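# Dispense one adhesive dot on every gold pad

## Task

Deposit a single dot of the dispenser's paste, roughly 110 microliters, on every gold pad printed on the plate. Each dot must keep its rounded shape (not squashed) and lie entirely within its own pad. Beyond a tiny smear, no paste may land anywhere else, other pads included; the scrap strip beside the plate may be used for trial dots or purging. Paste still oozing from the tip, or a long string hanging from it, will drop straight down after you finish, even from a height. Finish with the tip raised well clear of the plate and the arm moved out of the way.

## Robot and tools

Robot: one six-joint UR12e-type arm carrying a dispensing head. A motor-driven plunger pushes a piston through a 55 ml paste barrel, and paste leaves through a plastic tip with a 3 mm opening. There is one arm, so every row describes that arm only.

Frames: the scene frame has its origin on the table top under the arm base, +z up, and +y to the left when facing along +x. The tool point is the centre of the tip's open end; its own +z axis points out of the tip, so with the tip aimed down, tool +z is world down. The first 89 mm behind the tip is just the tip and barrel (about 28 mm wide). Farther back, the wrist camera block (tool -y side) and the case (mostly tool -x side) stick out up to 100 mm. Tilting up to 30 degrees keeps everything except the tip off a flat surface.

execute_actions(actions): actions is a list of actions, each a table of up to 15 rows. Each row runs for one 1/30 s control step; a table shorter than 15 rows repeats its last row to fill out the 0.5 s action. A row is 7 numbers, each in [-1, 1]: dx, dy, dz, rx, ry, rz, plunger. The first six are an offset (not a pose) from the tool point's measured pose at the start of that action, expressed in the tool point's own axes; every row refers back to that same start, not to the row before. For the first action of a call the start is the last pose reported in this scene. Scale: 1.0 equals 0.6 m of travel or 180 degrees; rx, ry, rz form one rotation vector. Per step the command is clipped to within 100 mm and 16 degrees of the measured pose, so large offsets need several actions. An empty list just returns the state and images.

Plunger (7th number): fraction of 640 ul/s of barrel volume; positive pushes, negative pulls back, |value| at or below 0.01 stops it. It acts only during an action and is zero between actions. As a rough guide, 0.5 for about 0.34 s moves 110 ul, but see the lag below.

move(target, speed, blocking): target is one 7-number row with the same layout, scale and tool axes, giving an offset from the pose in the latest result that shows one. It is a destination reached along a straight path. speed is in m/s, 0.002 to 0.5 (default 0.25); turning is capped at twice that value in rad/s. The path takes 0.5 to 10 s, and a longer one is cut short. The plunger value applies until the move ends. The tool lags and may overshoot speed, especially near full arm extension, and moves do not avoid obstacles. With blocking=false the result returns after 0.5 s; check it with wait(0), and other motion commands are refused until the move has ended or you call stop. The "move:" line reports the ending (done, off_target, moving, held, fault), the limits applied (paced = pose clipped, held = steps blocked) and the remaining distance.

wait(seconds 0 to 10) lets time pass with the last command held. stop() brakes a running move and needs some room. zoom_image(camera "cam_low" or "cam_wrist", region [x0, y0, x1, y1] in pixels, at most 504x504) magnifies the latest image. read_manual only gives licence text. finished_scene(scene) ends the current scene (pass its number) and cannot be undone.

Results: the state line gives end_effector_position (m), end_effector_quat_wxyz and velocities in the scene frame, plus force_n and torque_nm from the wrist sensor, in tool axes. force_n z noticeably below its free-air value means the tip is touching, and its height then equals the surface height. Noise reaches about 3.4 N and there is a fixed offset up to about 5.5 N. "Hand target" is where the controller is currently steering. "pose unreachable" means the clearance check altered or blocked the command. Step readings list positions, with HELD marking restrained steps. Dispenser fields: left_ml (motor-counted volume left), status ready / moving / empty / fault. Images come from cam_low (fixed, 672x504) and cam_wrist (fisheye, 616x616).

Paste behaviour: pressure must build before anything flows, so the first push, and the first after any pull-back, delivers less than commanded. Stored pressure keeps paste coming after the plunger stops, even between actions. A big enough pull-back stops the flow; a larger one leaves a gap that the next push must close first. Pull-back never sucks paste in. For a clean dot, hold the tip roughly one dot diameter (a few mm) above the pad. Too low flattens the dot, touching the surface blocks flow, and too high gives a wandering thread. Keep the tip vertical, because a tilted tip throws paste sideways. After dispensing, stop the flow, then rise straight up so the thread breaks before moving sideways; leaving sideways drags a string. Leftover paste on the tip drops onto the next surface it approaches, and paste pushed out in mid-air eventually falls. Use the scrap strip to learn the lag and to purge.

Hazards: a blocked tip stalls the motor (status fault), which persists until you pull back. Releasing that pressure needs a much longer pull-back than usual; lifting off before then lets the stored paste gush out. The arm is stiff: commanding even slightly past a firm contact can fault. Approach surfaces slowly. A joint reaching its load limit (shoulder 287 N m, elbow 130, wrists 46.9) or any external force of 150 N freezes the arm for 10 s and drops the rest of the call. Motors warn as MOTOR HOT at 70 °C and brake at 85 °C. Avoid drops, slams and hard pushes.

Each tool is called after "Request:" in YAML: its name, and indented under it one key for each argument.

## Session

Request:
execute_actions:
  actions: []

Scene clock: 0.00 s.
end_effector_position=(+0.6087, -0.1323, +0.2773) left_ml=21.0 status=ready force_n=(+1.3, +1.7, +3.6) torque_nm=(+0.61, -0.55, -0.09) end_effector_quat_wxyz=(-0.279, +0.660, +0.644, +0.269) end_effector_velocity=(+0.000, -0.000, +0.001) end_effector_angular_velocity=(+0.000, -0.001, -0.001)
Joint positions: [-0.297 -1.728  1.955 -1.801 -1.57  -1.868]
Joint velocities: [-0.    -0.001 -0.    -0.     0.001 -0.   ]
Joint torques (N m, as the arm reports them, + toward a larger angle): no reading
Hand target: +0.609, -0.132, +0.277; -0.279, +0.660, +0.644, +0.269

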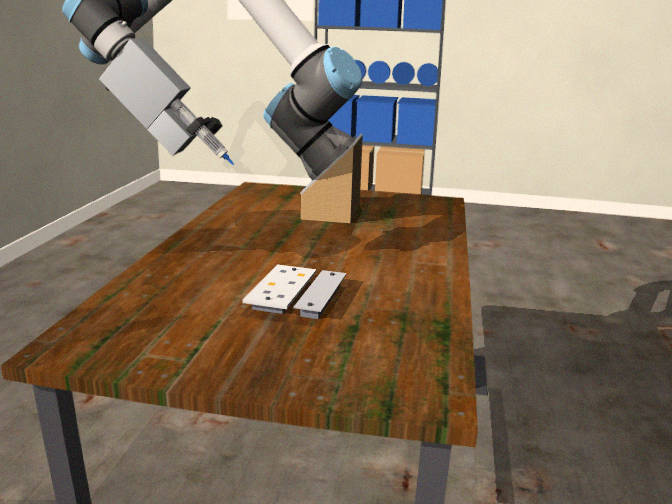

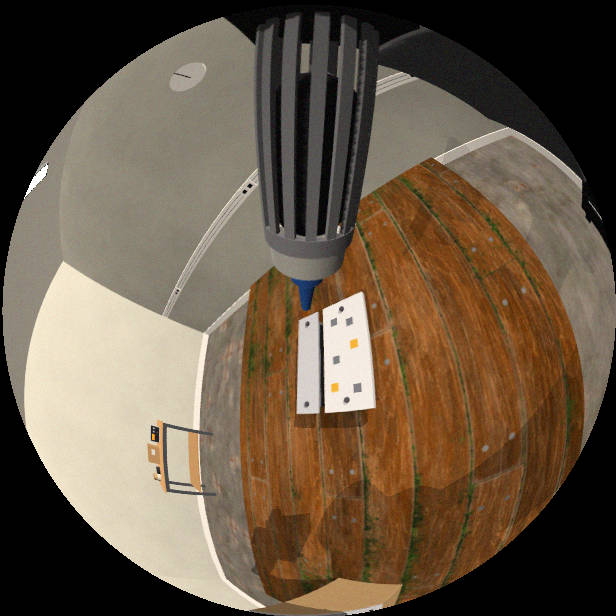

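Request:
move:
  target: [0.0575,0.31,0.352,0,-0.253,0,0]

Request:
zoom_image:
  camera: "cam_low"
  region: [220,200,380,330]

Scene clock: 10.57 s.
end_effector_position=(+0.7937, +0.0407, +0.1498) left_ml=21.0 status=ready force_n=(-7.4, -0.2, +4.9) torque_nm=(-0.31, +2.70, +0.06) end_effector_quat_wxyz=(-0.009, +0.712, +0.702, -0.007) end_effector_velocity=(+0.001, +0.002, -0.003) end_effector_angular_velocity=(-0.008, +0.006, +0.000)
Joint positions: [ 0.245 -1.031  1.751 -2.05  -2.334 -1.228]
Joint velocities: [ 0.001  0.012 -0.01   0.011 -0.006  0.01 ]
Joint torques (N m, as the arm reports them, + toward a larger angle): [ 68.15 -32.35 -41.12  -0.79  -1.72   2.05]
Hand target: +0.794, +0.041, +0.150; -0.009, +0.712, +0.702, -0.008
Off the commanded pose: 0.001 m, 0 deg.
move: done
camera_calibration (this result's frames):
cam_wrist: T_world_to_cam=[[-0.0277582, -0.999217, 0.0282087, 0.0568765], [-0.827859, 0.0071635, -0.560891, 0.739604], [0.560249, -0.0389221, -0.827409, -0.219466], [0, 0, 0, 1]] pos_world=[0.736823, 0.0429916, 0.231644]

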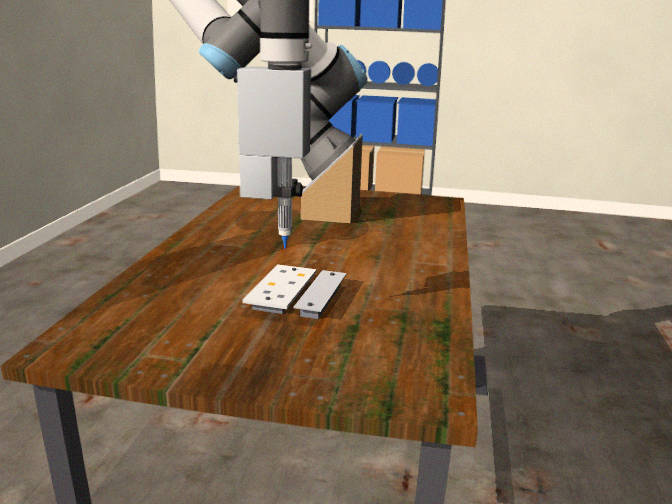

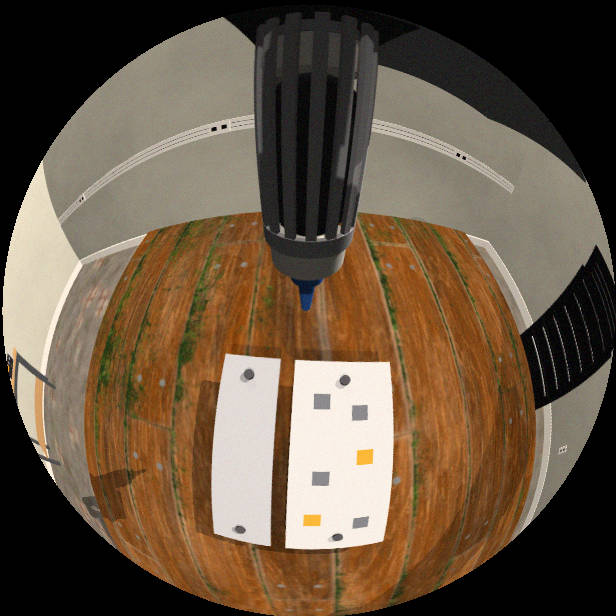

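Region (220, 200, 380, 330) of cam_low's 672x504 image, scaled by 3.150, with more detail than that image has; it fills the top 410 rows of this view, and the rest is white.

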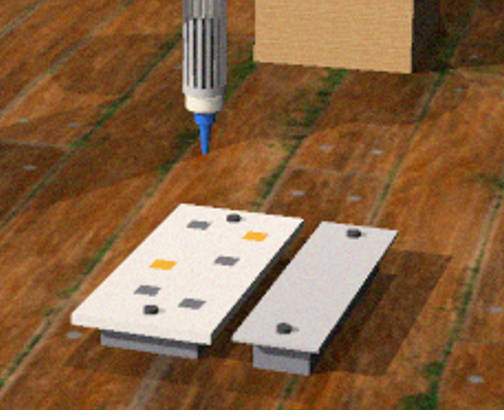

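Request:
move:
  target: [0.088,-0.122,0.133,0,0,0,0]

Request:
zoom_image:
  camera: "cam_low"
  region: [220,200,380,330]

Scene clock: 18.30 s.
end_effector_position=(+0.7195, +0.0946, +0.0720) left_ml=21.0 status=ready force_n=(-1.8, +5.5, +1.6) torque_nm=(+1.96, +0.80, -0.01) end_effector_quat_wxyz=(-0.009, +0.712, +0.702, -0.007) end_effector_velocity=(-0.002, +0.003, -0.003) end_effector_angular_velocity=(+0.002, +0.001, +0.001)
Joint positions: [ 0.243 -1.001  1.938 -2.27  -2.335 -1.23 ]
Joint velocities: [-0.001  0.003  0.003 -0.006  0.002 -0.001]
Joint torques (N m, as the arm reports them, + toward a larger angle): [ 27.56 -32.17 -17.28  -5.97  -2.35  -2.81]
Hand target: +0.719, +0.095, +0.072; -0.009, +0.712, +0.702, -0.007
Off the commanded pose: 0.000 m, 0 deg.
move: done
camera_calibration (this result's frames):
cam_wrist: T_world_to_cam=[[-0.0277985, -0.999214, 0.0282441, 0.11093], [-0.82791, 0.00718056, -0.560815, 0.634216], [0.560172, -0.0389734, -0.827459, -0.240098], [0, 0, 0, 1]] pos_world=[0.662654, 0.0969317, 0.153873]

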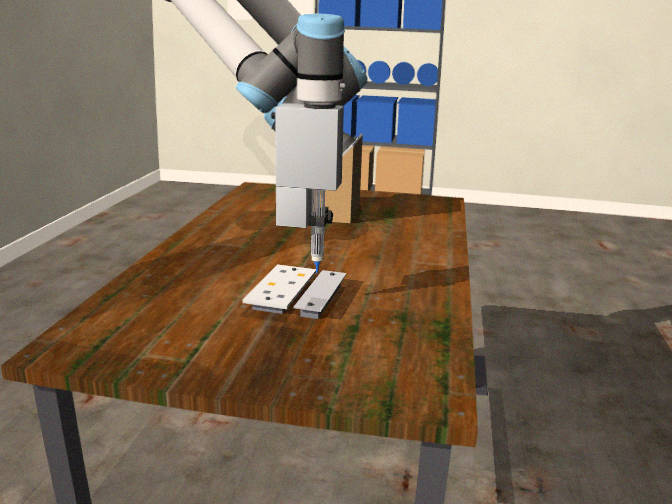

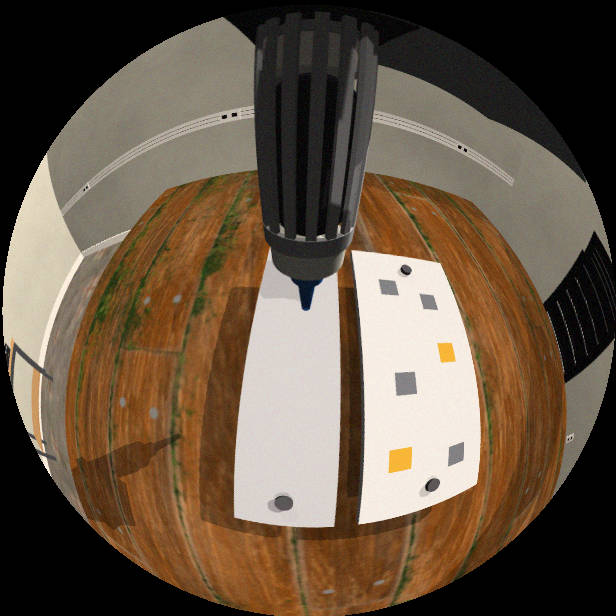

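Region (220, 200, 380, 330) of cam_low's 672x504 image, scaled by 3.150, with more detail than that image has; it fills the top 410 rows of this view, and the rest is white.

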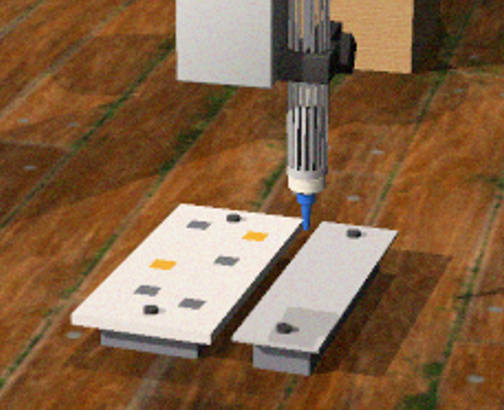

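Request:
move:
  target: [0,0,0.062,0,0,0,0]
  speed: 0.05

Request:
zoom_image:
  camera: "cam_low"
  region: [260,240,360,320]

Scene clock: 23.87 s.
end_effector_position=(+0.7186, +0.0947, +0.0350) left_ml=21.0 status=ready force_n=(-2.3, +3.4, +0.9) torque_nm=(+1.47, +0.88, -0.18) end_effector_quat_wxyz=(-0.009, +0.712, +0.702, -0.007) end_effector_velocity=(+0.001, -0.001, -0.001) end_effector_angular_velocity=(-0.001, -0.002, -0.001)
Joint positions: [ 0.21  -0.97   1.968 -2.36  -2.342 -1.275]
Joint velocities: [-0.002  0.001  0.002 -0.006 -0.002 -0.003]
Joint torques (N m, as the arm reports them, + toward a larger angle): [ 28.8  -28.35 -17.27  -5.47  -1.93  -2.92]
Hand target: +0.719, +0.095, +0.035; -0.009, +0.712, +0.702, -0.007
Off the commanded pose: 0.000 m, 0 deg.
move: done
camera_calibration (this result's frames):
cam_wrist: T_world_to_cam=[[-0.0278301, -0.999211, 0.0283313, 0.112012], [-0.827912, 0.00715802, -0.560813, 0.612744], [0.560167, -0.0390633, -0.827458, -0.270201], [0, 0, 0, 1]] pos_world=[0.661773, 0.0969826, 0.116881]

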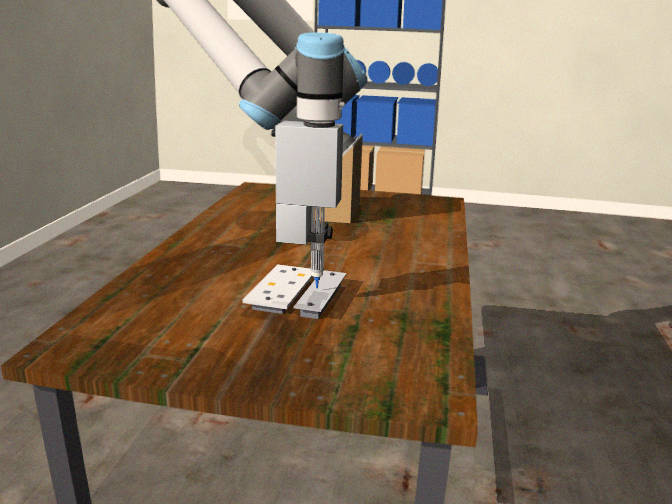

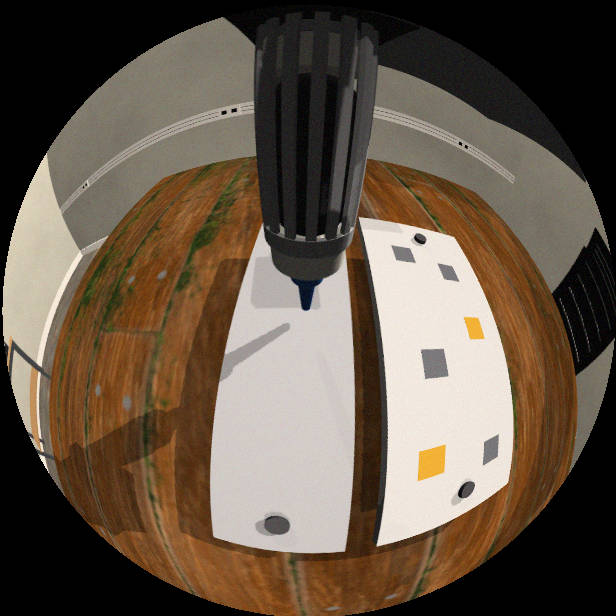

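Region (260, 240, 360, 320) of cam_low's 672x504 image, scaled by 5.040, with more detail than that image has; it fills the top 403 rows of this view, and the rest is white.

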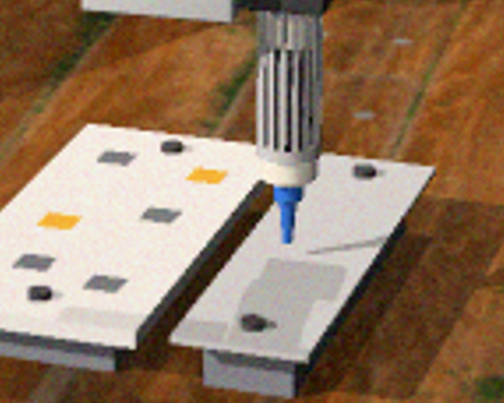

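Request:
move:
  target: [0,0,0.008,0,0,0,0]
  speed: 0.01

Request:
zoom_image:
  camera: "cam_wrist"
  region: [230,240,390,370]

Scene clock: 26.70 s.
end_effector_position=(+0.7185, +0.0947, +0.0304) left_ml=21.0 status=ready force_n=(-1.7, -0.4, -1.5) torque_nm=(-0.07, +0.57, +0.23) end_effector_quat_wxyz=(-0.009, +0.712, +0.702, -0.007) end_effector_velocity=(+0.001, -0.001, -0.002) end_effector_angular_velocity=(-0.000, -0.001, -0.002)
Joint positions: [ 0.206 -0.966  1.971 -2.371 -2.343 -1.281]
Joint velocities: [-0.003  0.001  0.001 -0.005 -0.001 -0.003]
Joint torques (N m, as the arm reports them, + toward a larger angle): [ 27.13 -28.93 -14.61  -5.36  -2.1   -3.27]
Hand target: +0.719, +0.095, +0.030; -0.009, +0.712, +0.702, -0.007
Off the commanded pose: 0.000 m, 0 deg.
move: done
camera_calibration (this result's frames):
cam_wrist: T_world_to_cam=[[-0.0278353, -0.999211, 0.028347, 0.112147], [-0.82792, 0.00715402, -0.560801, 0.610081], [0.560155, -0.0390791, -0.827465, -0.27393], [0, 0, 0, 1]] pos_world=[0.661663, 0.0969893, 0.112287]

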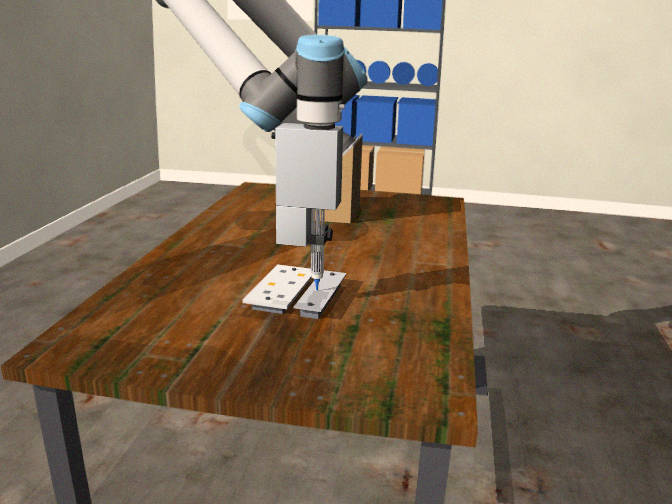

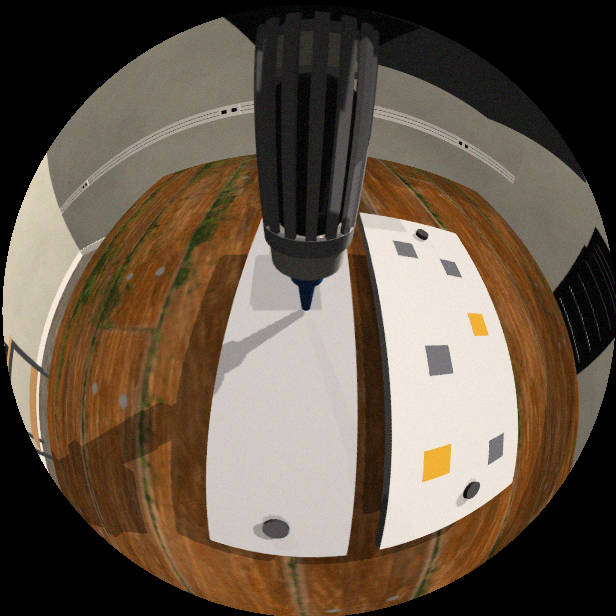

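Region (230, 240, 390, 370) of cam_wrist's 616x616 image, scaled by 3.150, with more detail than that image has; it fills the top 410 rows of this view, and the rest is white.

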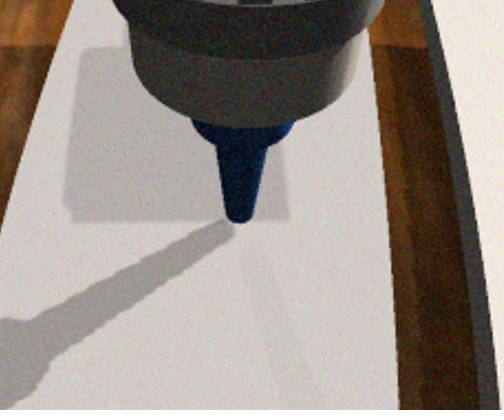

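Request:
execute_actions:
  actions:
    - [[0,0,-0.006,0,0,0,0]]
    - [[0,0,0,0,0,0,0.5]]
    - [[0,0,0,0,0,0,0]]
    - [[0,0,0,0,0,0,0]]
    - [[0,0,0,0,0,0,-0.2]]
    - [[0,0,0,0,0,0,0]]
    - [[0,0,-0.02,0,0,0,0]]
    - [[0,0,0,0,0,0,0]]

Request:
zoom_image:
  camera: "cam_wrist"
  region: [230,240,390,370]

Scene clock: 33.83 s.
end_effector_position=(+0.7189, +0.0946, +0.0458) left_ml=20.9 status=ready force_n=(+3.1, -1.4, -2.4) torque_nm=(-0.26, -1.12, -0.17) end_effector_quat_wxyz=(-0.009, +0.712, +0.702, -0.007) end_effector_velocity=(+0.001, -0.001, +0.001) end_effector_angular_velocity=(+0.000, -0.002, -0.002)
Joint positions: [ 0.22  -0.98   1.96  -2.334 -2.34  -1.262]
Joint velocities: [ 0.    -0.002  0.    -0.001 -0.    -0.   ]
Joint torques (N m, as the arm reports them, + toward a larger angle): [ 52.84 -48.44 -27.31  -5.61   1.43  -1.01]
Hand target: +0.719, +0.095, +0.046; -0.009, +0.712, +0.702, -0.007
Off the commanded pose: 0.000 m, 0 deg.
Step readings (end_effector_position; steps 1 to 15: 1st action; 16 to 30: 2nd action; 31 to 45: 3rd action; 46 to 60: 4th action; 61 to 75: 5th action; 76 to 90: 6th action; 91 to 105: 7th action; 106 to 120: 8th action):
0: (+0.7185, +0.0947, +0.0302)
1: (+0.7185, +0.0947, +0.0302)
2: (+0.7184, +0.0947, +0.0304)
4: (+0.7184, +0.0946, +0.0317)
8: (+0.7185, +0.0946, +0.0332)
15: (+0.7186, +0.0947, +0.0339)
16: (+0.7186, +0.0947, +0.0339)
17: (+0.7186, +0.0947, +0.0339)
19: (+0.7186, +0.0947, +0.0339)
23: (+0.7186, +0.0947, +0.0339)
30: (+0.7186, +0.0947, +0.0339)
31: (+0.7186, +0.0947, +0.0339)
32: (+0.7186, +0.0947, +0.0339)
34: (+0.7186, +0.0947, +0.0339)
38: (+0.7186, +0.0947, +0.0339)
45: (+0.7186, +0.0947, +0.0339)
46: (+0.7186, +0.0947, +0.0339)
47: (+0.7186, +0.0947, +0.0339)
49: (+0.7186, +0.0947, +0.0339)
53: (+0.7186, +0.0947, +0.0339)
60: (+0.7186, +0.0947, +0.0339)
61: (+0.7186, +0.0947, +0.0339)
62: (+0.7186, +0.0947, +0.0339)
64: (+0.7186, +0.0947, +0.0339)
68: (+0.7186, +0.0947, +0.0339)
75: (+0.7186, +0.0947, +0.0339)
76: (+0.7186, +0.0947, +0.0339)
77: (+0.7186, +0.0947, +0.0339)
79: (+0.7186, +0.0947, +0.0339)
83: (+0.7186, +0.0947, +0.0339)
90: (+0.7186, +0.0947, +0.0339)
91: (+0.7186, +0.0947, +0.0339)
92: (+0.7187, +0.0947, +0.0352)
94: (+0.7189, +0.0946, +0.0397)
98: (+0.7189, +0.0946, +0.0442)
105: (+0.7189, +0.0946, +0.0457)
106: (+0.7189, +0.0946, +0.0458)
107: (+0.7189, +0.0946, +0.0458)
109: (+0.7189, +0.0946, +0.0458)
113: (+0.7189, +0.0946, +0.0458)
120: end_effector_position above
camera_calibration (this result's frames):
cam_wrist: T_world_to_cam=[[-0.0278708, -0.999211, 0.0283097, 0.111694], [-0.827952, 0.00720662, -0.560752, 0.619016], [0.560105, -0.0390677, -0.8275, -0.261359], [0, 0, 0, 1]] pos_world=[0.662018, 0.0969337, 0.127678]

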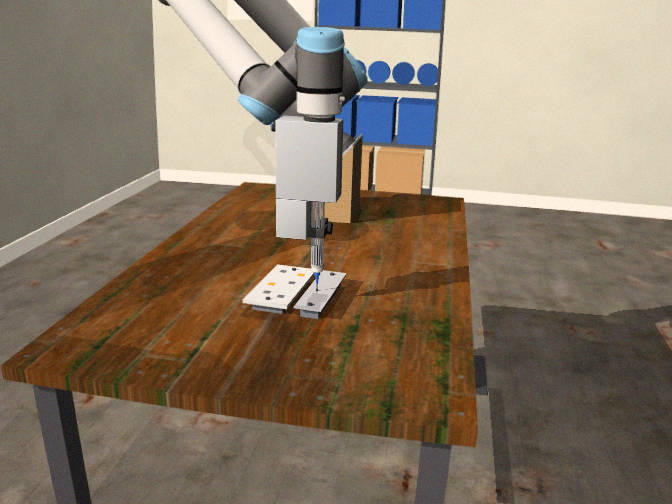

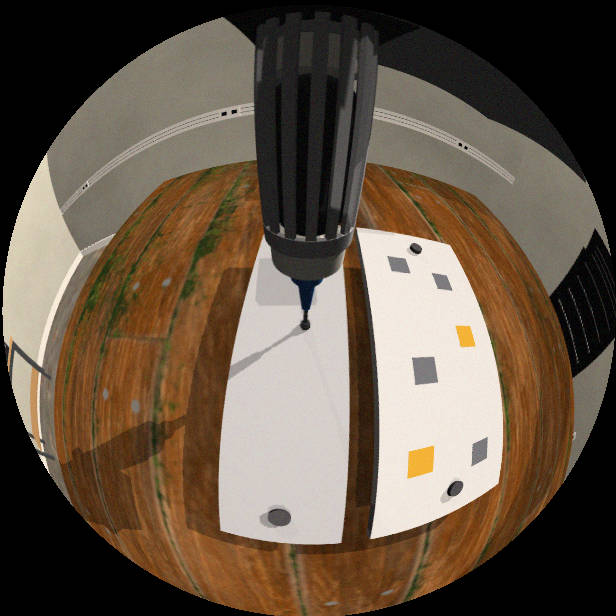

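Region (230, 240, 390, 370) of cam_wrist's 616x616 image, scaled by 3.150, with more detail than that image has; it fills the top 410 rows of this view, and the rest is white.

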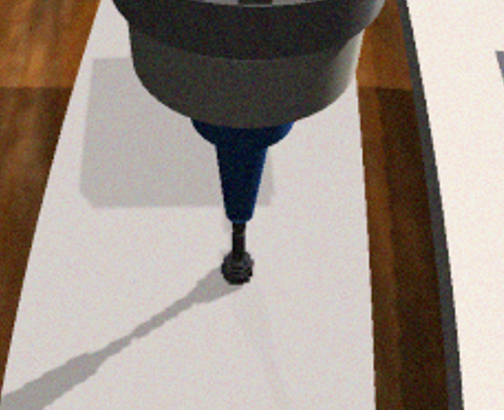

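Request:
execute_actions:
  actions:
    - [[0,0,-0.03,0,0,0,0]]
    - [[0,-0.025,0,0,0,0,0]]
    - [[0,0,0.03,0,0,0,0]]
    - [[0,0,0.0195,0,0,0,0]]
    - [[0,0,0,0,0,0,0]]
    - [[0,0,0,0,0,0,0.55]]
    - [[0,0,0,0,0,0,0]]
    - [[0,0,0,0,0,0,0]]
    - [[0,0,0,0,0,0,0]]
    - [[0,0,0,0,0,0,0]]
    - [[0,0,0,0,0,0,-0.2]]
    - [[0,0,0,0,0,0,0]]
    - [[0,0,-0.025,0,0,0,0]]
    - [[0,0,-0.025,0,0,0,0]]
    - [[0,0,0,0,0,0,0]]

Request:
zoom_image:
  camera: "cam_wrist"
  region: [230,240,390,370]

Request:
zoom_image:
  camera: "cam_low"
  region: [260,240,360,320]

Scene clock: 47.43 s.
end_effector_position=(+0.7045, +0.0948, +0.0642) left_ml=20.8 status=ready force_n=(-1.6, -4.2, +5.2) torque_nm=(-1.76, +0.68, +0.16) end_effector_quat_wxyz=(-0.009, +0.712, +0.702, -0.007) end_effector_velocity=(-0.000, +0.001, -0.000) end_effector_angular_velocity=(-0.000, +0.000, +0.001)
Joint positions: [ 0.24  -1.009  1.973 -2.298 -2.335 -1.234]
Joint velocities: [ 0.     0.001  0.    -0.001 -0.    -0.   ]
Joint torques (N m, as the arm reports them, + toward a larger angle): [ 48.94 -44.6  -25.05  -5.63   1.15  -1.9 ]
Hand target: +0.704, +0.095, +0.064; -0.009, +0.712, +0.702, -0.007
Off the commanded pose: 0.000 m, 0 deg.
Step readings (end_effector_position; steps 1 to 15: 1st action; 16 to 30: 2nd action; 31 to 45: 3rd action; 46 to 60: 4th action; 61 to 75: 5th action; 76 to 90: 6th action; 91 to 105: 7th action; 106 to 120: 8th action; 121 to 135: 9th action; 136 to 150: 10th action; 151 to 165: 11th action; 166 to 180: 12th action; 181 to 195: 13th action):
0: (+0.7189, +0.0946, +0.0457)
1: (+0.7189, +0.0946, +0.0457)
2: (+0.7191, +0.0946, +0.0474)
4: (+0.7193, +0.0945, +0.0541)
8: (+0.7193, +0.0945, +0.0610)
15: (+0.7193, +0.0946, +0.0635)
16: (+0.7193, +0.0946, +0.0636)
17: (+0.7182, +0.0945, +0.0638)
19: (+0.7124, +0.0947, +0.0638)
23: (+0.7065, +0.0948, +0.0638)
30: (+0.7045, +0.0948, +0.0638)
31: (+0.7045, +0.0948, +0.0638)
32: (+0.7041, +0.0949, +0.0622)
34: (+0.7038, +0.0949, +0.0555)
38: (+0.7039, +0.0948, +0.0487)
45: (+0.7041, +0.0948, +0.0462)
46: (+0.7041, +0.0948, +0.0461)
47: (+0.7040, +0.0948, +0.0448)
49: (+0.7038, +0.0948, +0.0404)
53: (+0.7037, +0.0948, +0.0361)
60: (+0.7038, +0.0949, +0.0347)
61: (+0.7038, +0.0949, +0.0346)
62: (+0.7038, +0.0949, +0.0346)
64: (+0.7038, +0.0949, +0.0346)
68: (+0.7038, +0.0949, +0.0346)
75: (+0.7038, +0.0949, +0.0346)
76: (+0.7038, +0.0949, +0.0346)
77: (+0.7038, +0.0949, +0.0346)
79: (+0.7038, +0.0949, +0.0346)
83: (+0.7038, +0.0949, +0.0346)
90: (+0.7038, +0.0949, +0.0346)
91: (+0.7038, +0.0949, +0.0346)
92: (+0.7038, +0.0949, +0.0346)
94: (+0.7038, +0.0949, +0.0346)
98: (+0.7038, +0.0949, +0.0346)
105: (+0.7038, +0.0949, +0.0346)
106: (+0.7038, +0.0949, +0.0346)
107: (+0.7038, +0.0949, +0.0346)
109: (+0.7038, +0.0949, +0.0346)
113: (+0.7038, +0.0949, +0.0346)
120: (+0.7038, +0.0949, +0.0346)
121: (+0.7038, +0.0949, +0.0346)
122: (+0.7038, +0.0949, +0.0346)
124: (+0.7038, +0.0949, +0.0346)
128: (+0.7038, +0.0949, +0.0346)
135: (+0.7038, +0.0949, +0.0346)
136: (+0.7038, +0.0949, +0.0346)
137: (+0.7038, +0.0949, +0.0346)
139: (+0.7038, +0.0949, +0.0346)
143: (+0.7038, +0.0949, +0.0346)
150: (+0.7038, +0.0949, +0.0346)
151: (+0.7038, +0.0949, +0.0346)
152: (+0.7038, +0.0949, +0.0346)
154: (+0.7038, +0.0949, +0.0346)
158: (+0.7038, +0.0949, +0.0346)
165: (+0.7038, +0.0949, +0.0346)
166: (+0.7038, +0.0949, +0.0346)
167: (+0.7038, +0.0949, +0.0346)
169: (+0.7038, +0.0949, +0.0346)
173: (+0.7038, +0.0949, +0.0346)
180: (+0.7038, +0.0949, +0.0346)
181: (+0.7038, +0.0949, +0.0346)
182: (+0.7039, +0.0948, +0.0360)
184: (+0.7041, +0.0947, +0.0416)
Lines left out of this list: 12.
camera_calibration (this result's frames):
cam_wrist: T_world_to_cam=[[-0.0279464, -0.99921, 0.0282524, 0.110986], [-0.827948, 0.00730121, -0.560757, 0.617423], [0.560108, -0.0390627, -0.827498, -0.238123], [0, 0, 0, 1]] pos_world=[0.64767, 0.0970886, 0.146042]

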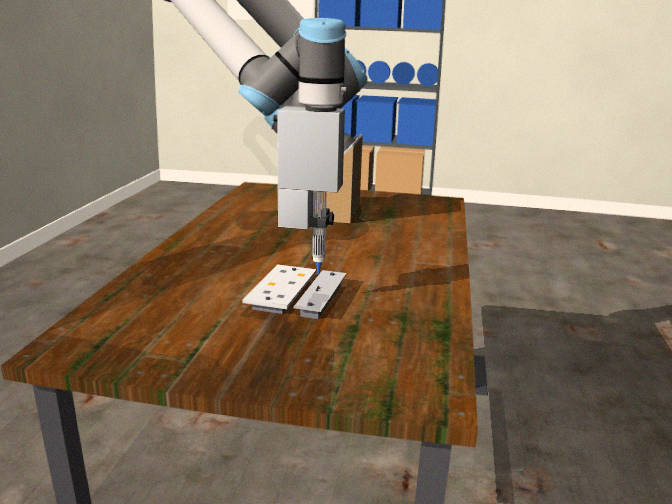

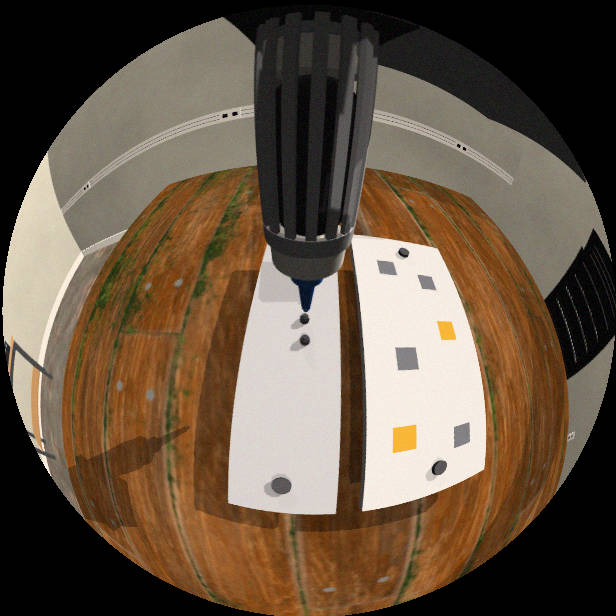

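Region (230, 240, 390, 370) of cam_wrist's 616x616 image, scaled by 3.150, with more detail than that image has; it fills the top 410 rows of this view, and the rest is white.

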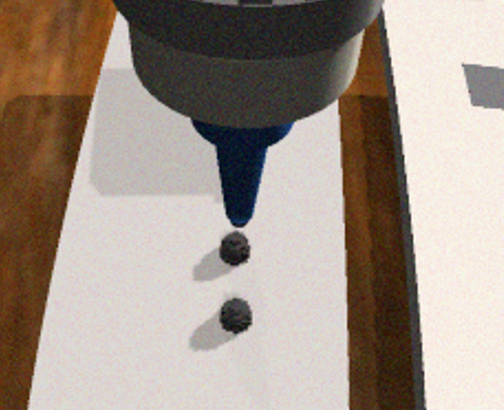

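Region (260, 240, 360, 320) of cam_low's 672x504 image, scaled by 5.040, with more detail than that image has; it fills the top 403 rows of this view, and the rest is white.

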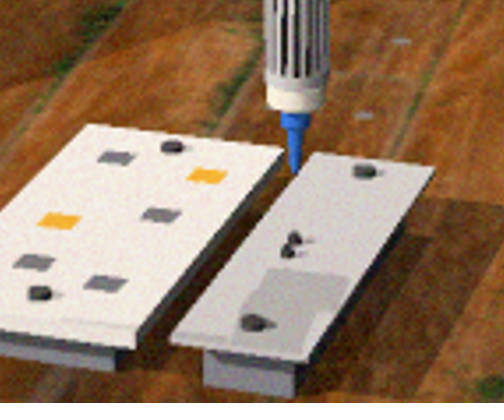

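Request:
move:
  target: [-0.089,-0.109,0.03,0,0,0,0]
  speed: 0.12

Request:
zoom_image:
  camera: "cam_wrist"
  region: [230,240,390,370]

Scene clock: 53.37 s.
end_effector_position=(+0.6382, +0.0425, +0.0477) left_ml=20.8 status=ready force_n=(-2.5, -2.7, +5.4) torque_nm=(-0.80, +1.07, -0.07) end_effector_quat_wxyz=(-0.009, +0.712, +0.702, -0.007) end_effector_velocity=(-0.003, -0.000, -0.001) end_effector_angular_velocity=(+0.001, +0.001, +0.002)
Joint positions: [ 0.192 -1.125  2.134 -2.389 -2.345 -1.299]
Joint velocities: [-0.001 -0.002  0.005 -0.003  0.001 -0.003]
Joint torques (N m, as the arm reports them, + toward a larger angle): [ 20.4  -52.86 -15.69  -5.57  -2.01  -2.91]
Hand target: +0.638, +0.042, +0.048; -0.009, +0.712, +0.702, -0.007
Off the commanded pose: 0.000 m, 0 deg.
move: done
camera_calibration (this result's frames):
cam_wrist: T_world_to_cam=[[-0.0279803, -0.999205, 0.0283943, 0.0573297], [-0.827957, 0.00725025, -0.560745, 0.553633], [0.560094, -0.0391991, -0.827501, -0.216603], [0, 0, 0, 1]] pos_world=[0.581306, 0.0447796, 0.129581]

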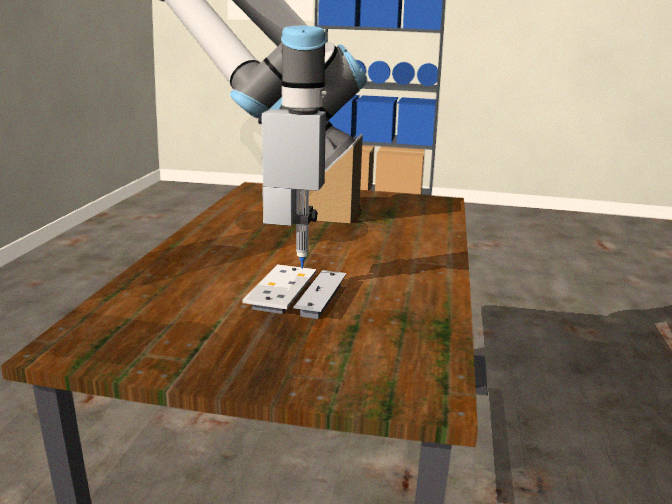

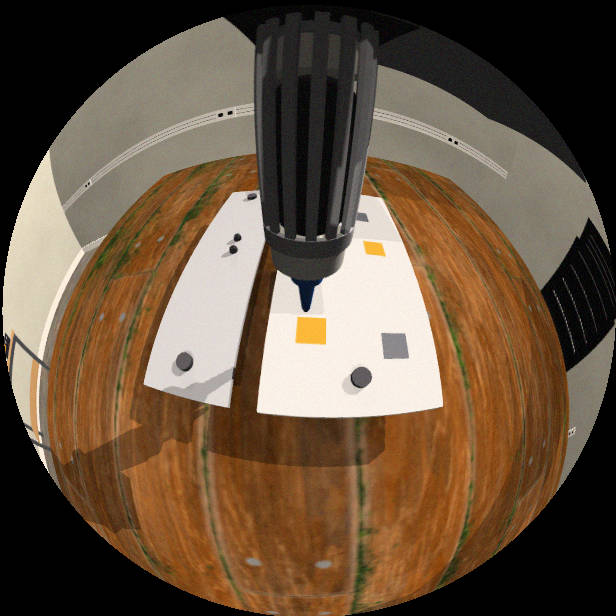

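Region (230, 240, 390, 370) of cam_wrist's 616x616 image, scaled by 3.150, with more detail than that image has; it fills the top 410 rows of this view, and the rest is white.

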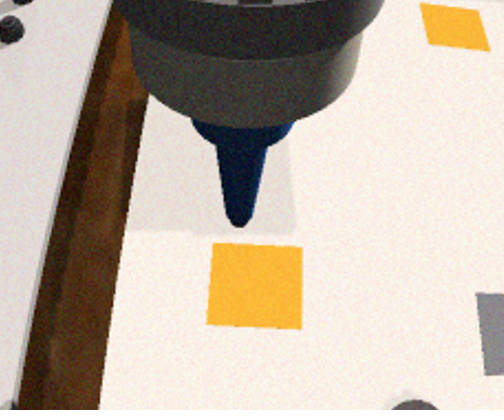

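Request:
move:
  target: [-0.005,-0.001,0.016,0,0,0,0]
  speed: 0.02

Request:
zoom_image:
  camera: "cam_wrist"
  region: [230,240,390,370]

Scene clock: 56.67 s.
end_effector_position=(+0.6373, +0.0395, +0.0383) left_ml=20.8 status=ready force_n=(-1.1, +0.5, +1.0) torque_nm=(+0.22, +0.52, -0.07) end_effector_quat_wxyz=(-0.009, +0.712, +0.702, -0.007) end_effector_velocity=(-0.000, +0.000, -0.003) end_effector_angular_velocity=(+0.001, +0.000, -0.000)
Joint positions: [ 0.18  -1.12   2.145 -2.416 -2.348 -1.316]
Joint velocities: [-0.003  0.002  0.002 -0.007  0.    -0.004]
Joint torques (N m, as the arm reports them, + toward a larger angle): [ 19.68 -20.57 -14.99  -5.73  -2.17  -2.56]
Hand target: +0.637, +0.039, +0.038; -0.009, +0.712, +0.702, -0.007
Off the commanded pose: 0.000 m, 0 deg.
move: done
camera_calibration (this result's frames):
cam_wrist: T_world_to_cam=[[-0.0279997, -0.999203, 0.0284363, 0.0546581], [-0.827968, 0.00724356, -0.560729, 0.547693], [0.560076, -0.0392446, -0.827511, -0.223984], [0, 0, 0, 1]] pos_world=[0.580451, 0.0418572, 0.120204]

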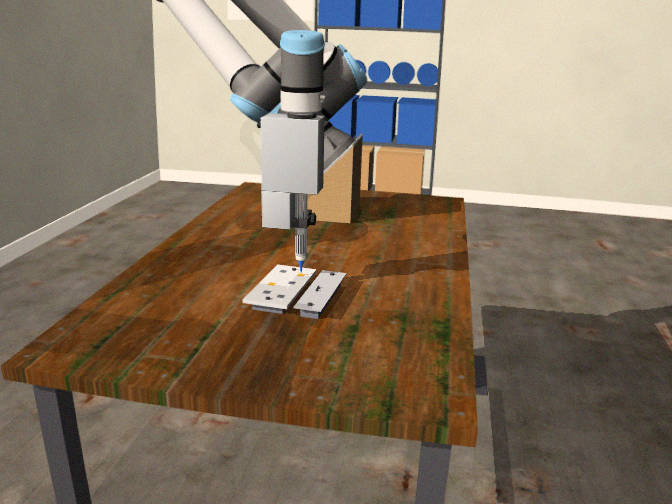

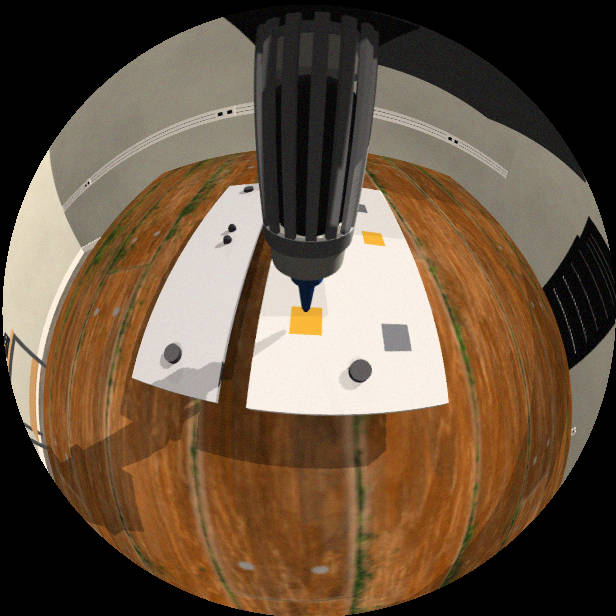

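Region (230, 240, 390, 370) of cam_wrist's 616x616 image, scaled by 3.150, with more detail than that image has; it fills the top 410 rows of this view, and the rest is white.

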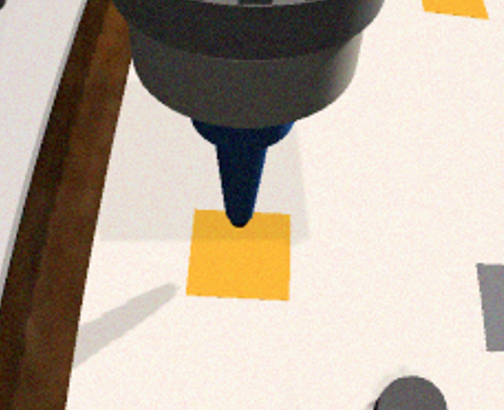

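Request:
execute_actions:
  actions:
    - [[0,-0.001,0.004,0,0,0,0]]
    - [[0,0,0,0,0,0,0.55]]
    - [[0,0,0,0,0,0,0]]
    - [[0,0,0,0,0,0,0]]
    - [[0,0,0,0,0,0,0]]
    - [[0,0,0,0,0,0,0]]
    - [[0,0,0,0,0,0,-0.2]]
    - [[0,0,0,0,0,0,0]]
    - [[0,0,-0.025,0,0,0,0]]
    - [[0,0,-0.025,0,0,0,0]]
    - [[-0.045,0.056,0,0,0,0,0]]
    - [[-0.044,0.056,0,0,0,0,0]]
    - [[0,0,0.022,0,0,0,0]]
    - [[0,0,0.021,0,0,0,0]]
    - [[0,0,0,0,0,0,0]]

Request:
zoom_image:
  camera: "cam_wrist"
  region: [230,240,390,370]

Scene clock: 71.47 s.
end_effector_position=(+0.7020, -0.0142, +0.0384) left_ml=20.7 status=ready force_n=(+2.0, +2.4, +1.5) torque_nm=(+0.89, -0.68, +0.03) end_effector_quat_wxyz=(-0.009, +0.712, +0.702, -0.007) end_effector_velocity=(-0.000, +0.001, -0.001) end_effector_angular_velocity=(+0.000, +0.001, +0.001)
Joint positions: [ 0.116 -1.119  2.045 -2.38  -2.358 -1.405]
Joint velocities: [-0.     0.001 -0.     0.001  0.001 -0.   ]
Joint torques (N m, as the arm reports them, + toward a larger angle): [ 37.97 -42.98 -22.65  -0.55  -1.76   1.34]
Hand target: +0.702, -0.014, +0.038; -0.009, +0.712, +0.702, -0.007
Off the commanded pose: 0.000 m, 0 deg.
Step readings (end_effector_position; steps 1 to 15: 1st action; 16 to 30: 2nd action; 31 to 45: 3rd action; 46 to 60: 4th action; 61 to 75: 5th action; 76 to 90: 6th action; 91 to 105: 7th action; 106 to 120: 8th action; 121 to 135: 9th action; 136 to 150: 10th action; 151 to 165: 11th action; 166 to 180: 12th action; 181 to 195: 13th action):
0: (+0.6373, +0.0395, +0.0381)
1: (+0.6373, +0.0395, +0.0381)
2: (+0.6372, +0.0395, +0.0379)
4: (+0.6370, +0.0395, +0.0371)
8: (+0.6367, +0.0395, +0.0363)
15: (+0.6367, +0.0396, +0.0360)
16: (+0.6367, +0.0396, +0.0360)
17: (+0.6367, +0.0396, +0.0360)
19: (+0.6367, +0.0396, +0.0360)
23: (+0.6367, +0.0396, +0.0360)
30: (+0.6367, +0.0396, +0.0360)
31: (+0.6367, +0.0396, +0.0360)
32: (+0.6367, +0.0396, +0.0360)
34: (+0.6367, +0.0396, +0.0360)
38: (+0.6367, +0.0396, +0.0360)
45: (+0.6367, +0.0396, +0.0360)
46: (+0.6367, +0.0396, +0.0360)
47: (+0.6367, +0.0396, +0.0360)
49: (+0.6367, +0.0396, +0.0360)
53: (+0.6367, +0.0396, +0.0360)
60: (+0.6367, +0.0396, +0.0360)
61: (+0.6367, +0.0396, +0.0360)
62: (+0.6367, +0.0396, +0.0360)
64: (+0.6367, +0.0396, +0.0360)
68: (+0.6367, +0.0396, +0.0360)
75: (+0.6367, +0.0396, +0.0360)
76: (+0.6367, +0.0396, +0.0360)
77: (+0.6367, +0.0396, +0.0360)
79: (+0.6367, +0.0396, +0.0360)
83: (+0.6367, +0.0396, +0.0360)
90: (+0.6367, +0.0396, +0.0360)
91: (+0.6367, +0.0396, +0.0360)
92: (+0.6367, +0.0396, +0.0360)
94: (+0.6367, +0.0396, +0.0360)
98: (+0.6367, +0.0396, +0.0360)
105: (+0.6367, +0.0396, +0.0360)
106: (+0.6367, +0.0396, +0.0360)
107: (+0.6367, +0.0396, +0.0360)
109: (+0.6367, +0.0396, +0.0360)
113: (+0.6367, +0.0396, +0.0360)
120: (+0.6367, +0.0396, +0.0360)
121: (+0.6367, +0.0396, +0.0360)
122: (+0.6369, +0.0395, +0.0373)
124: (+0.6370, +0.0394, +0.0429)
128: (+0.6370, +0.0395, +0.0486)
135: (+0.6370, +0.0395, +0.0507)
136: (+0.6370, +0.0395, +0.0508)
137: (+0.6373, +0.0395, +0.0523)
139: (+0.6375, +0.0395, +0.0580)
143: (+0.6374, +0.0395, +0.0635)
150: (+0.6373, +0.0395, +0.0655)
151: (+0.6374, +0.0395, +0.0655)
152: (+0.6395, +0.0374, +0.0654)
154: (+0.6521, +0.0266, +0.0655)
158: (+0.6653, +0.0157, +0.0652)
165: (+0.6700, +0.0123, +0.0647)
166: (+0.6701, +0.0122, +0.0647)
167: (+0.6722, +0.0100, +0.0643)
169: (+0.6847, -0.0006, +0.0644)
173: (+0.6978, -0.0110, +0.0642)
180: (+0.7026, -0.0142, +0.0639)
181: (+0.7027, -0.0143, +0.0639)
182: (+0.7027, -0.0144, +0.0625)
184: (+0.7024, -0.0144, +0.0576)
Lines left out of this list: 12.
camera_calibration (this result's frames):
cam_wrist: T_world_to_cam=[[-0.0280875, -0.999193, 0.0286987, 0.0027896], [-0.82788, 0.00716289, -0.560859, 0.601587], [0.560201, -0.0395122, -0.827414, -0.262339], [0, 0, 0, 1]] pos_world=[0.645083, -0.0118873, 0.120263]

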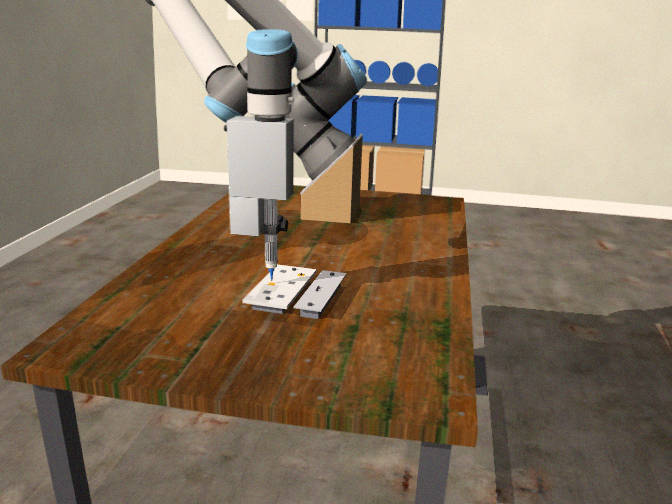

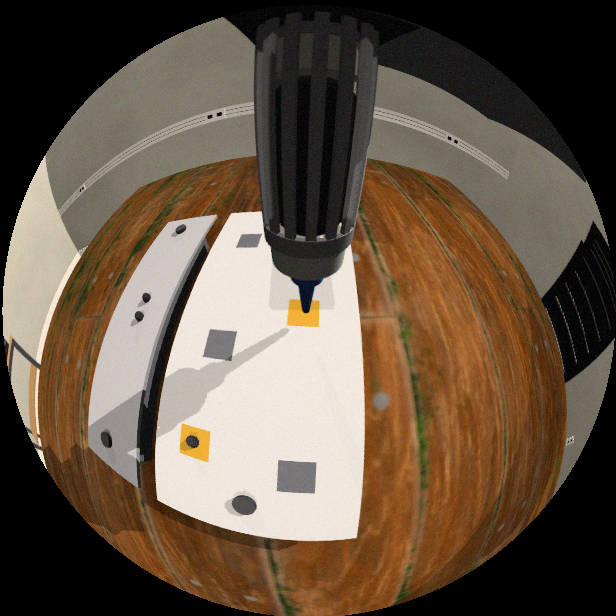

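Region (230, 240, 390, 370) of cam_wrist's 616x616 image, scaled by 3.150, with more detail than that image has; it fills the top 410 rows of this view, and the rest is white.

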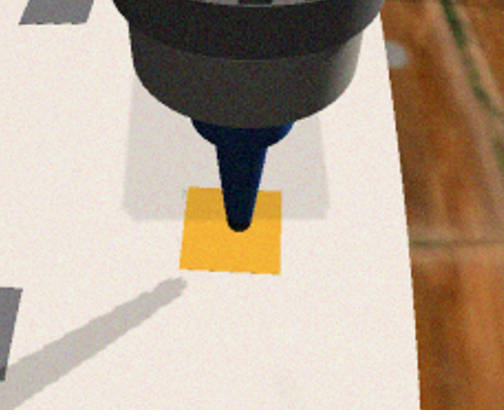

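Need +x 3.5 mm, +y 1.2 mm.

Request:
execute_actions:
  actions:
    - [[0.002,0.006,0.003,0,0,0,0]]
    - [[0,0,0,0,0,0,0.55]]
    - [[0,0,0,0,0,0,0]]
    - [[0,0,0,0,0,0,0]]
    - [[0,0,0,0,0,0,0]]
    - [[0,0,0,0,0,0,0]]
    - [[0,0,0,0,0,0,-0.25]]
    - [[0,0,0,0,0,0,0]]
    - [[0,0,-0.025,0,0,0,0]]
    - [[0,0,-0.03,0,0,0,0]]
    - [[-0.05,0.03,-0.06,0,0,0,0]]
    - [[-0.06,0.03,-0.06,0,0,0,0]]
    - [[0,0,0,0,0,0,0]]

Request:
finished_scene:
  scene: 1

Scene clock: 82.30 s.
end_effector_position=(+0.7424, -0.0789, +0.1390) left_ml=20.6 status=ready force_n=(+4.1, -0.1, +3.3) torque_nm=(-0.07, -1.48, -0.17) end_effector_quat_wxyz=(-0.009, +0.712, +0.702, -0.007) end_effector_velocity=(-0.001, +0.001, -0.001) end_effector_angular_velocity=(+0.000, +0.001, +0.001)
Joint positions: [ 0.146 -1.214  1.895 -2.107 -2.354 -1.365]
Joint velocities: [-0.     0.001  0.001 -0.001  0.001 -0.   ]
Joint torques (N m, as the arm reports them, + toward a larger angle): [ 29.99 -28.12 -21.83  -5.64  -0.52  -2.7 ]
Hand target: +0.742, -0.079, +0.139; -0.009, +0.712, +0.702, -0.007
Off the commanded pose: 0.000 m, 0 deg.
Step readings (end_effector_position; steps 1 to 15: 1st action; 16 to 30: 2nd action; 31 to 45: 3rd action; 46 to 60: 4th action; 61 to 75: 5th action; 76 to 90: 6th action; 91 to 105: 7th action; 106 to 120: 8th action; 121 to 135: 9th action; 136 to 150: 10th action; 151 to 165: 11th action; 166 to 180: 12th action; 181 to 195: 13th action):
0: (+0.7020, -0.0142, +0.0385)
1: (+0.7020, -0.0142, +0.0385)
2: (+0.7023, -0.0141, +0.0384)
4: (+0.7037, -0.0136, +0.0378)
8: (+0.7050, -0.0131, +0.0370)
15: (+0.7055, -0.0130, +0.0366)
16: (+0.7055, -0.0131, +0.0366)
17: (+0.7055, -0.0131, +0.0366)
19: (+0.7055, -0.0131, +0.0366)
23: (+0.7055, -0.0131, +0.0366)
30: (+0.7055, -0.0131, +0.0366)
31: (+0.7055, -0.0131, +0.0366)
32: (+0.7055, -0.0131, +0.0366)
34: (+0.7055, -0.0131, +0.0366)
38: (+0.7055, -0.0131, +0.0366)
45: (+0.7055, -0.0131, +0.0366)
46: (+0.7055, -0.0131, +0.0366)
47: (+0.7055, -0.0131, +0.0366)
49: (+0.7055, -0.0131, +0.0366)
53: (+0.7055, -0.0131, +0.0366)
60: (+0.7055, -0.0131, +0.0366)
61: (+0.7055, -0.0131, +0.0366)
62: (+0.7055, -0.0131, +0.0366)
64: (+0.7055, -0.0131, +0.0366)
68: (+0.7055, -0.0131, +0.0366)
75: (+0.7055, -0.0131, +0.0366)
76: (+0.7055, -0.0131, +0.0366)
77: (+0.7055, -0.0131, +0.0366)
79: (+0.7055, -0.0131, +0.0366)
83: (+0.7055, -0.0131, +0.0366)
90: (+0.7055, -0.0131, +0.0366)
91: (+0.7055, -0.0131, +0.0366)
92: (+0.7055, -0.0131, +0.0366)
94: (+0.7055, -0.0131, +0.0366)
98: (+0.7055, -0.0131, +0.0366)
105: (+0.7055, -0.0131, +0.0366)
106: (+0.7055, -0.0131, +0.0366)
107: (+0.7055, -0.0131, +0.0366)
109: (+0.7055, -0.0131, +0.0366)
113: (+0.7055, -0.0131, +0.0366)
120: (+0.7055, -0.0131, +0.0366)
121: (+0.7055, -0.0131, +0.0366)
122: (+0.7058, -0.0132, +0.0380)
124: (+0.7060, -0.0132, +0.0436)
128: (+0.7059, -0.0132, +0.0493)
135: (+0.7058, -0.0131, +0.0513)
136: (+0.7059, -0.0131, +0.0514)
137: (+0.7062, -0.0131, +0.0533)
139: (+0.7065, -0.0131, +0.0600)
143: (+0.7063, -0.0131, +0.0667)
150: (+0.7063, -0.0131, +0.0690)
151: (+0.7063, -0.0131, +0.0691)
152: (+0.7082, -0.0153, +0.0718)
154: (+0.7162, -0.0270, +0.0853)
158: (+0.7223, -0.0391, +0.0991)
165: (+0.7244, -0.0430, +0.1040)
166: (+0.7245, -0.0432, +0.1042)
167: (+0.7262, -0.0458, +0.1068)
169: (+0.7340, -0.0596, +0.1204)
173: (+0.7403, -0.0739, +0.1342)
180: (+0.7424, -0.0788, +0.1390)
181: (+0.7425, -0.0790, +0.1391)
182: (+0.7425, -0.0790, +0.1392)
184: (+0.7425, -0.0790, +0.1392)
Lines left out of this list: 2.
camera_calibration (this result's frames):
cam_wrist: T_world_to_cam=[[-0.0281241, -0.999197, 0.0285323, -0.0634931], [-0.827263, 0.0072433, -0.561768, 0.69165], [0.56111, -0.0394029, -0.826803, -0.205069], [0, 0, 0, 1]] pos_world=[0.685458, -0.0765322, 0.220806]

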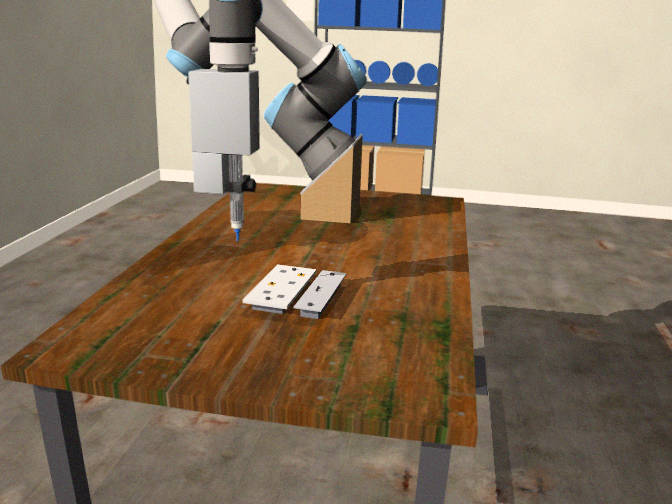

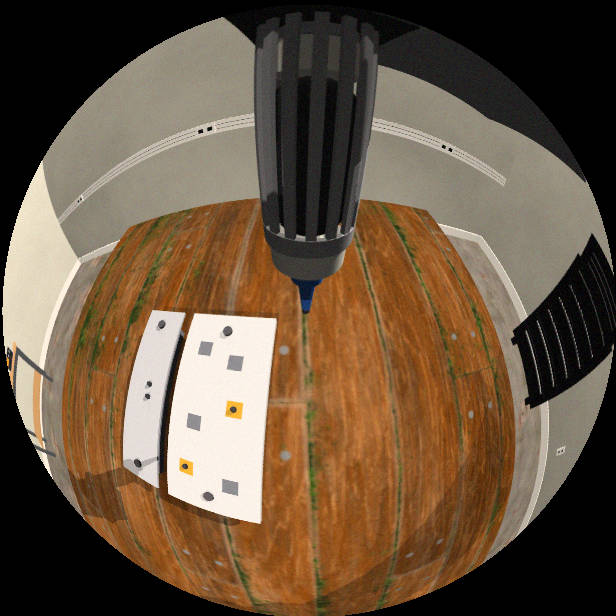

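The scene is finished: the task was done.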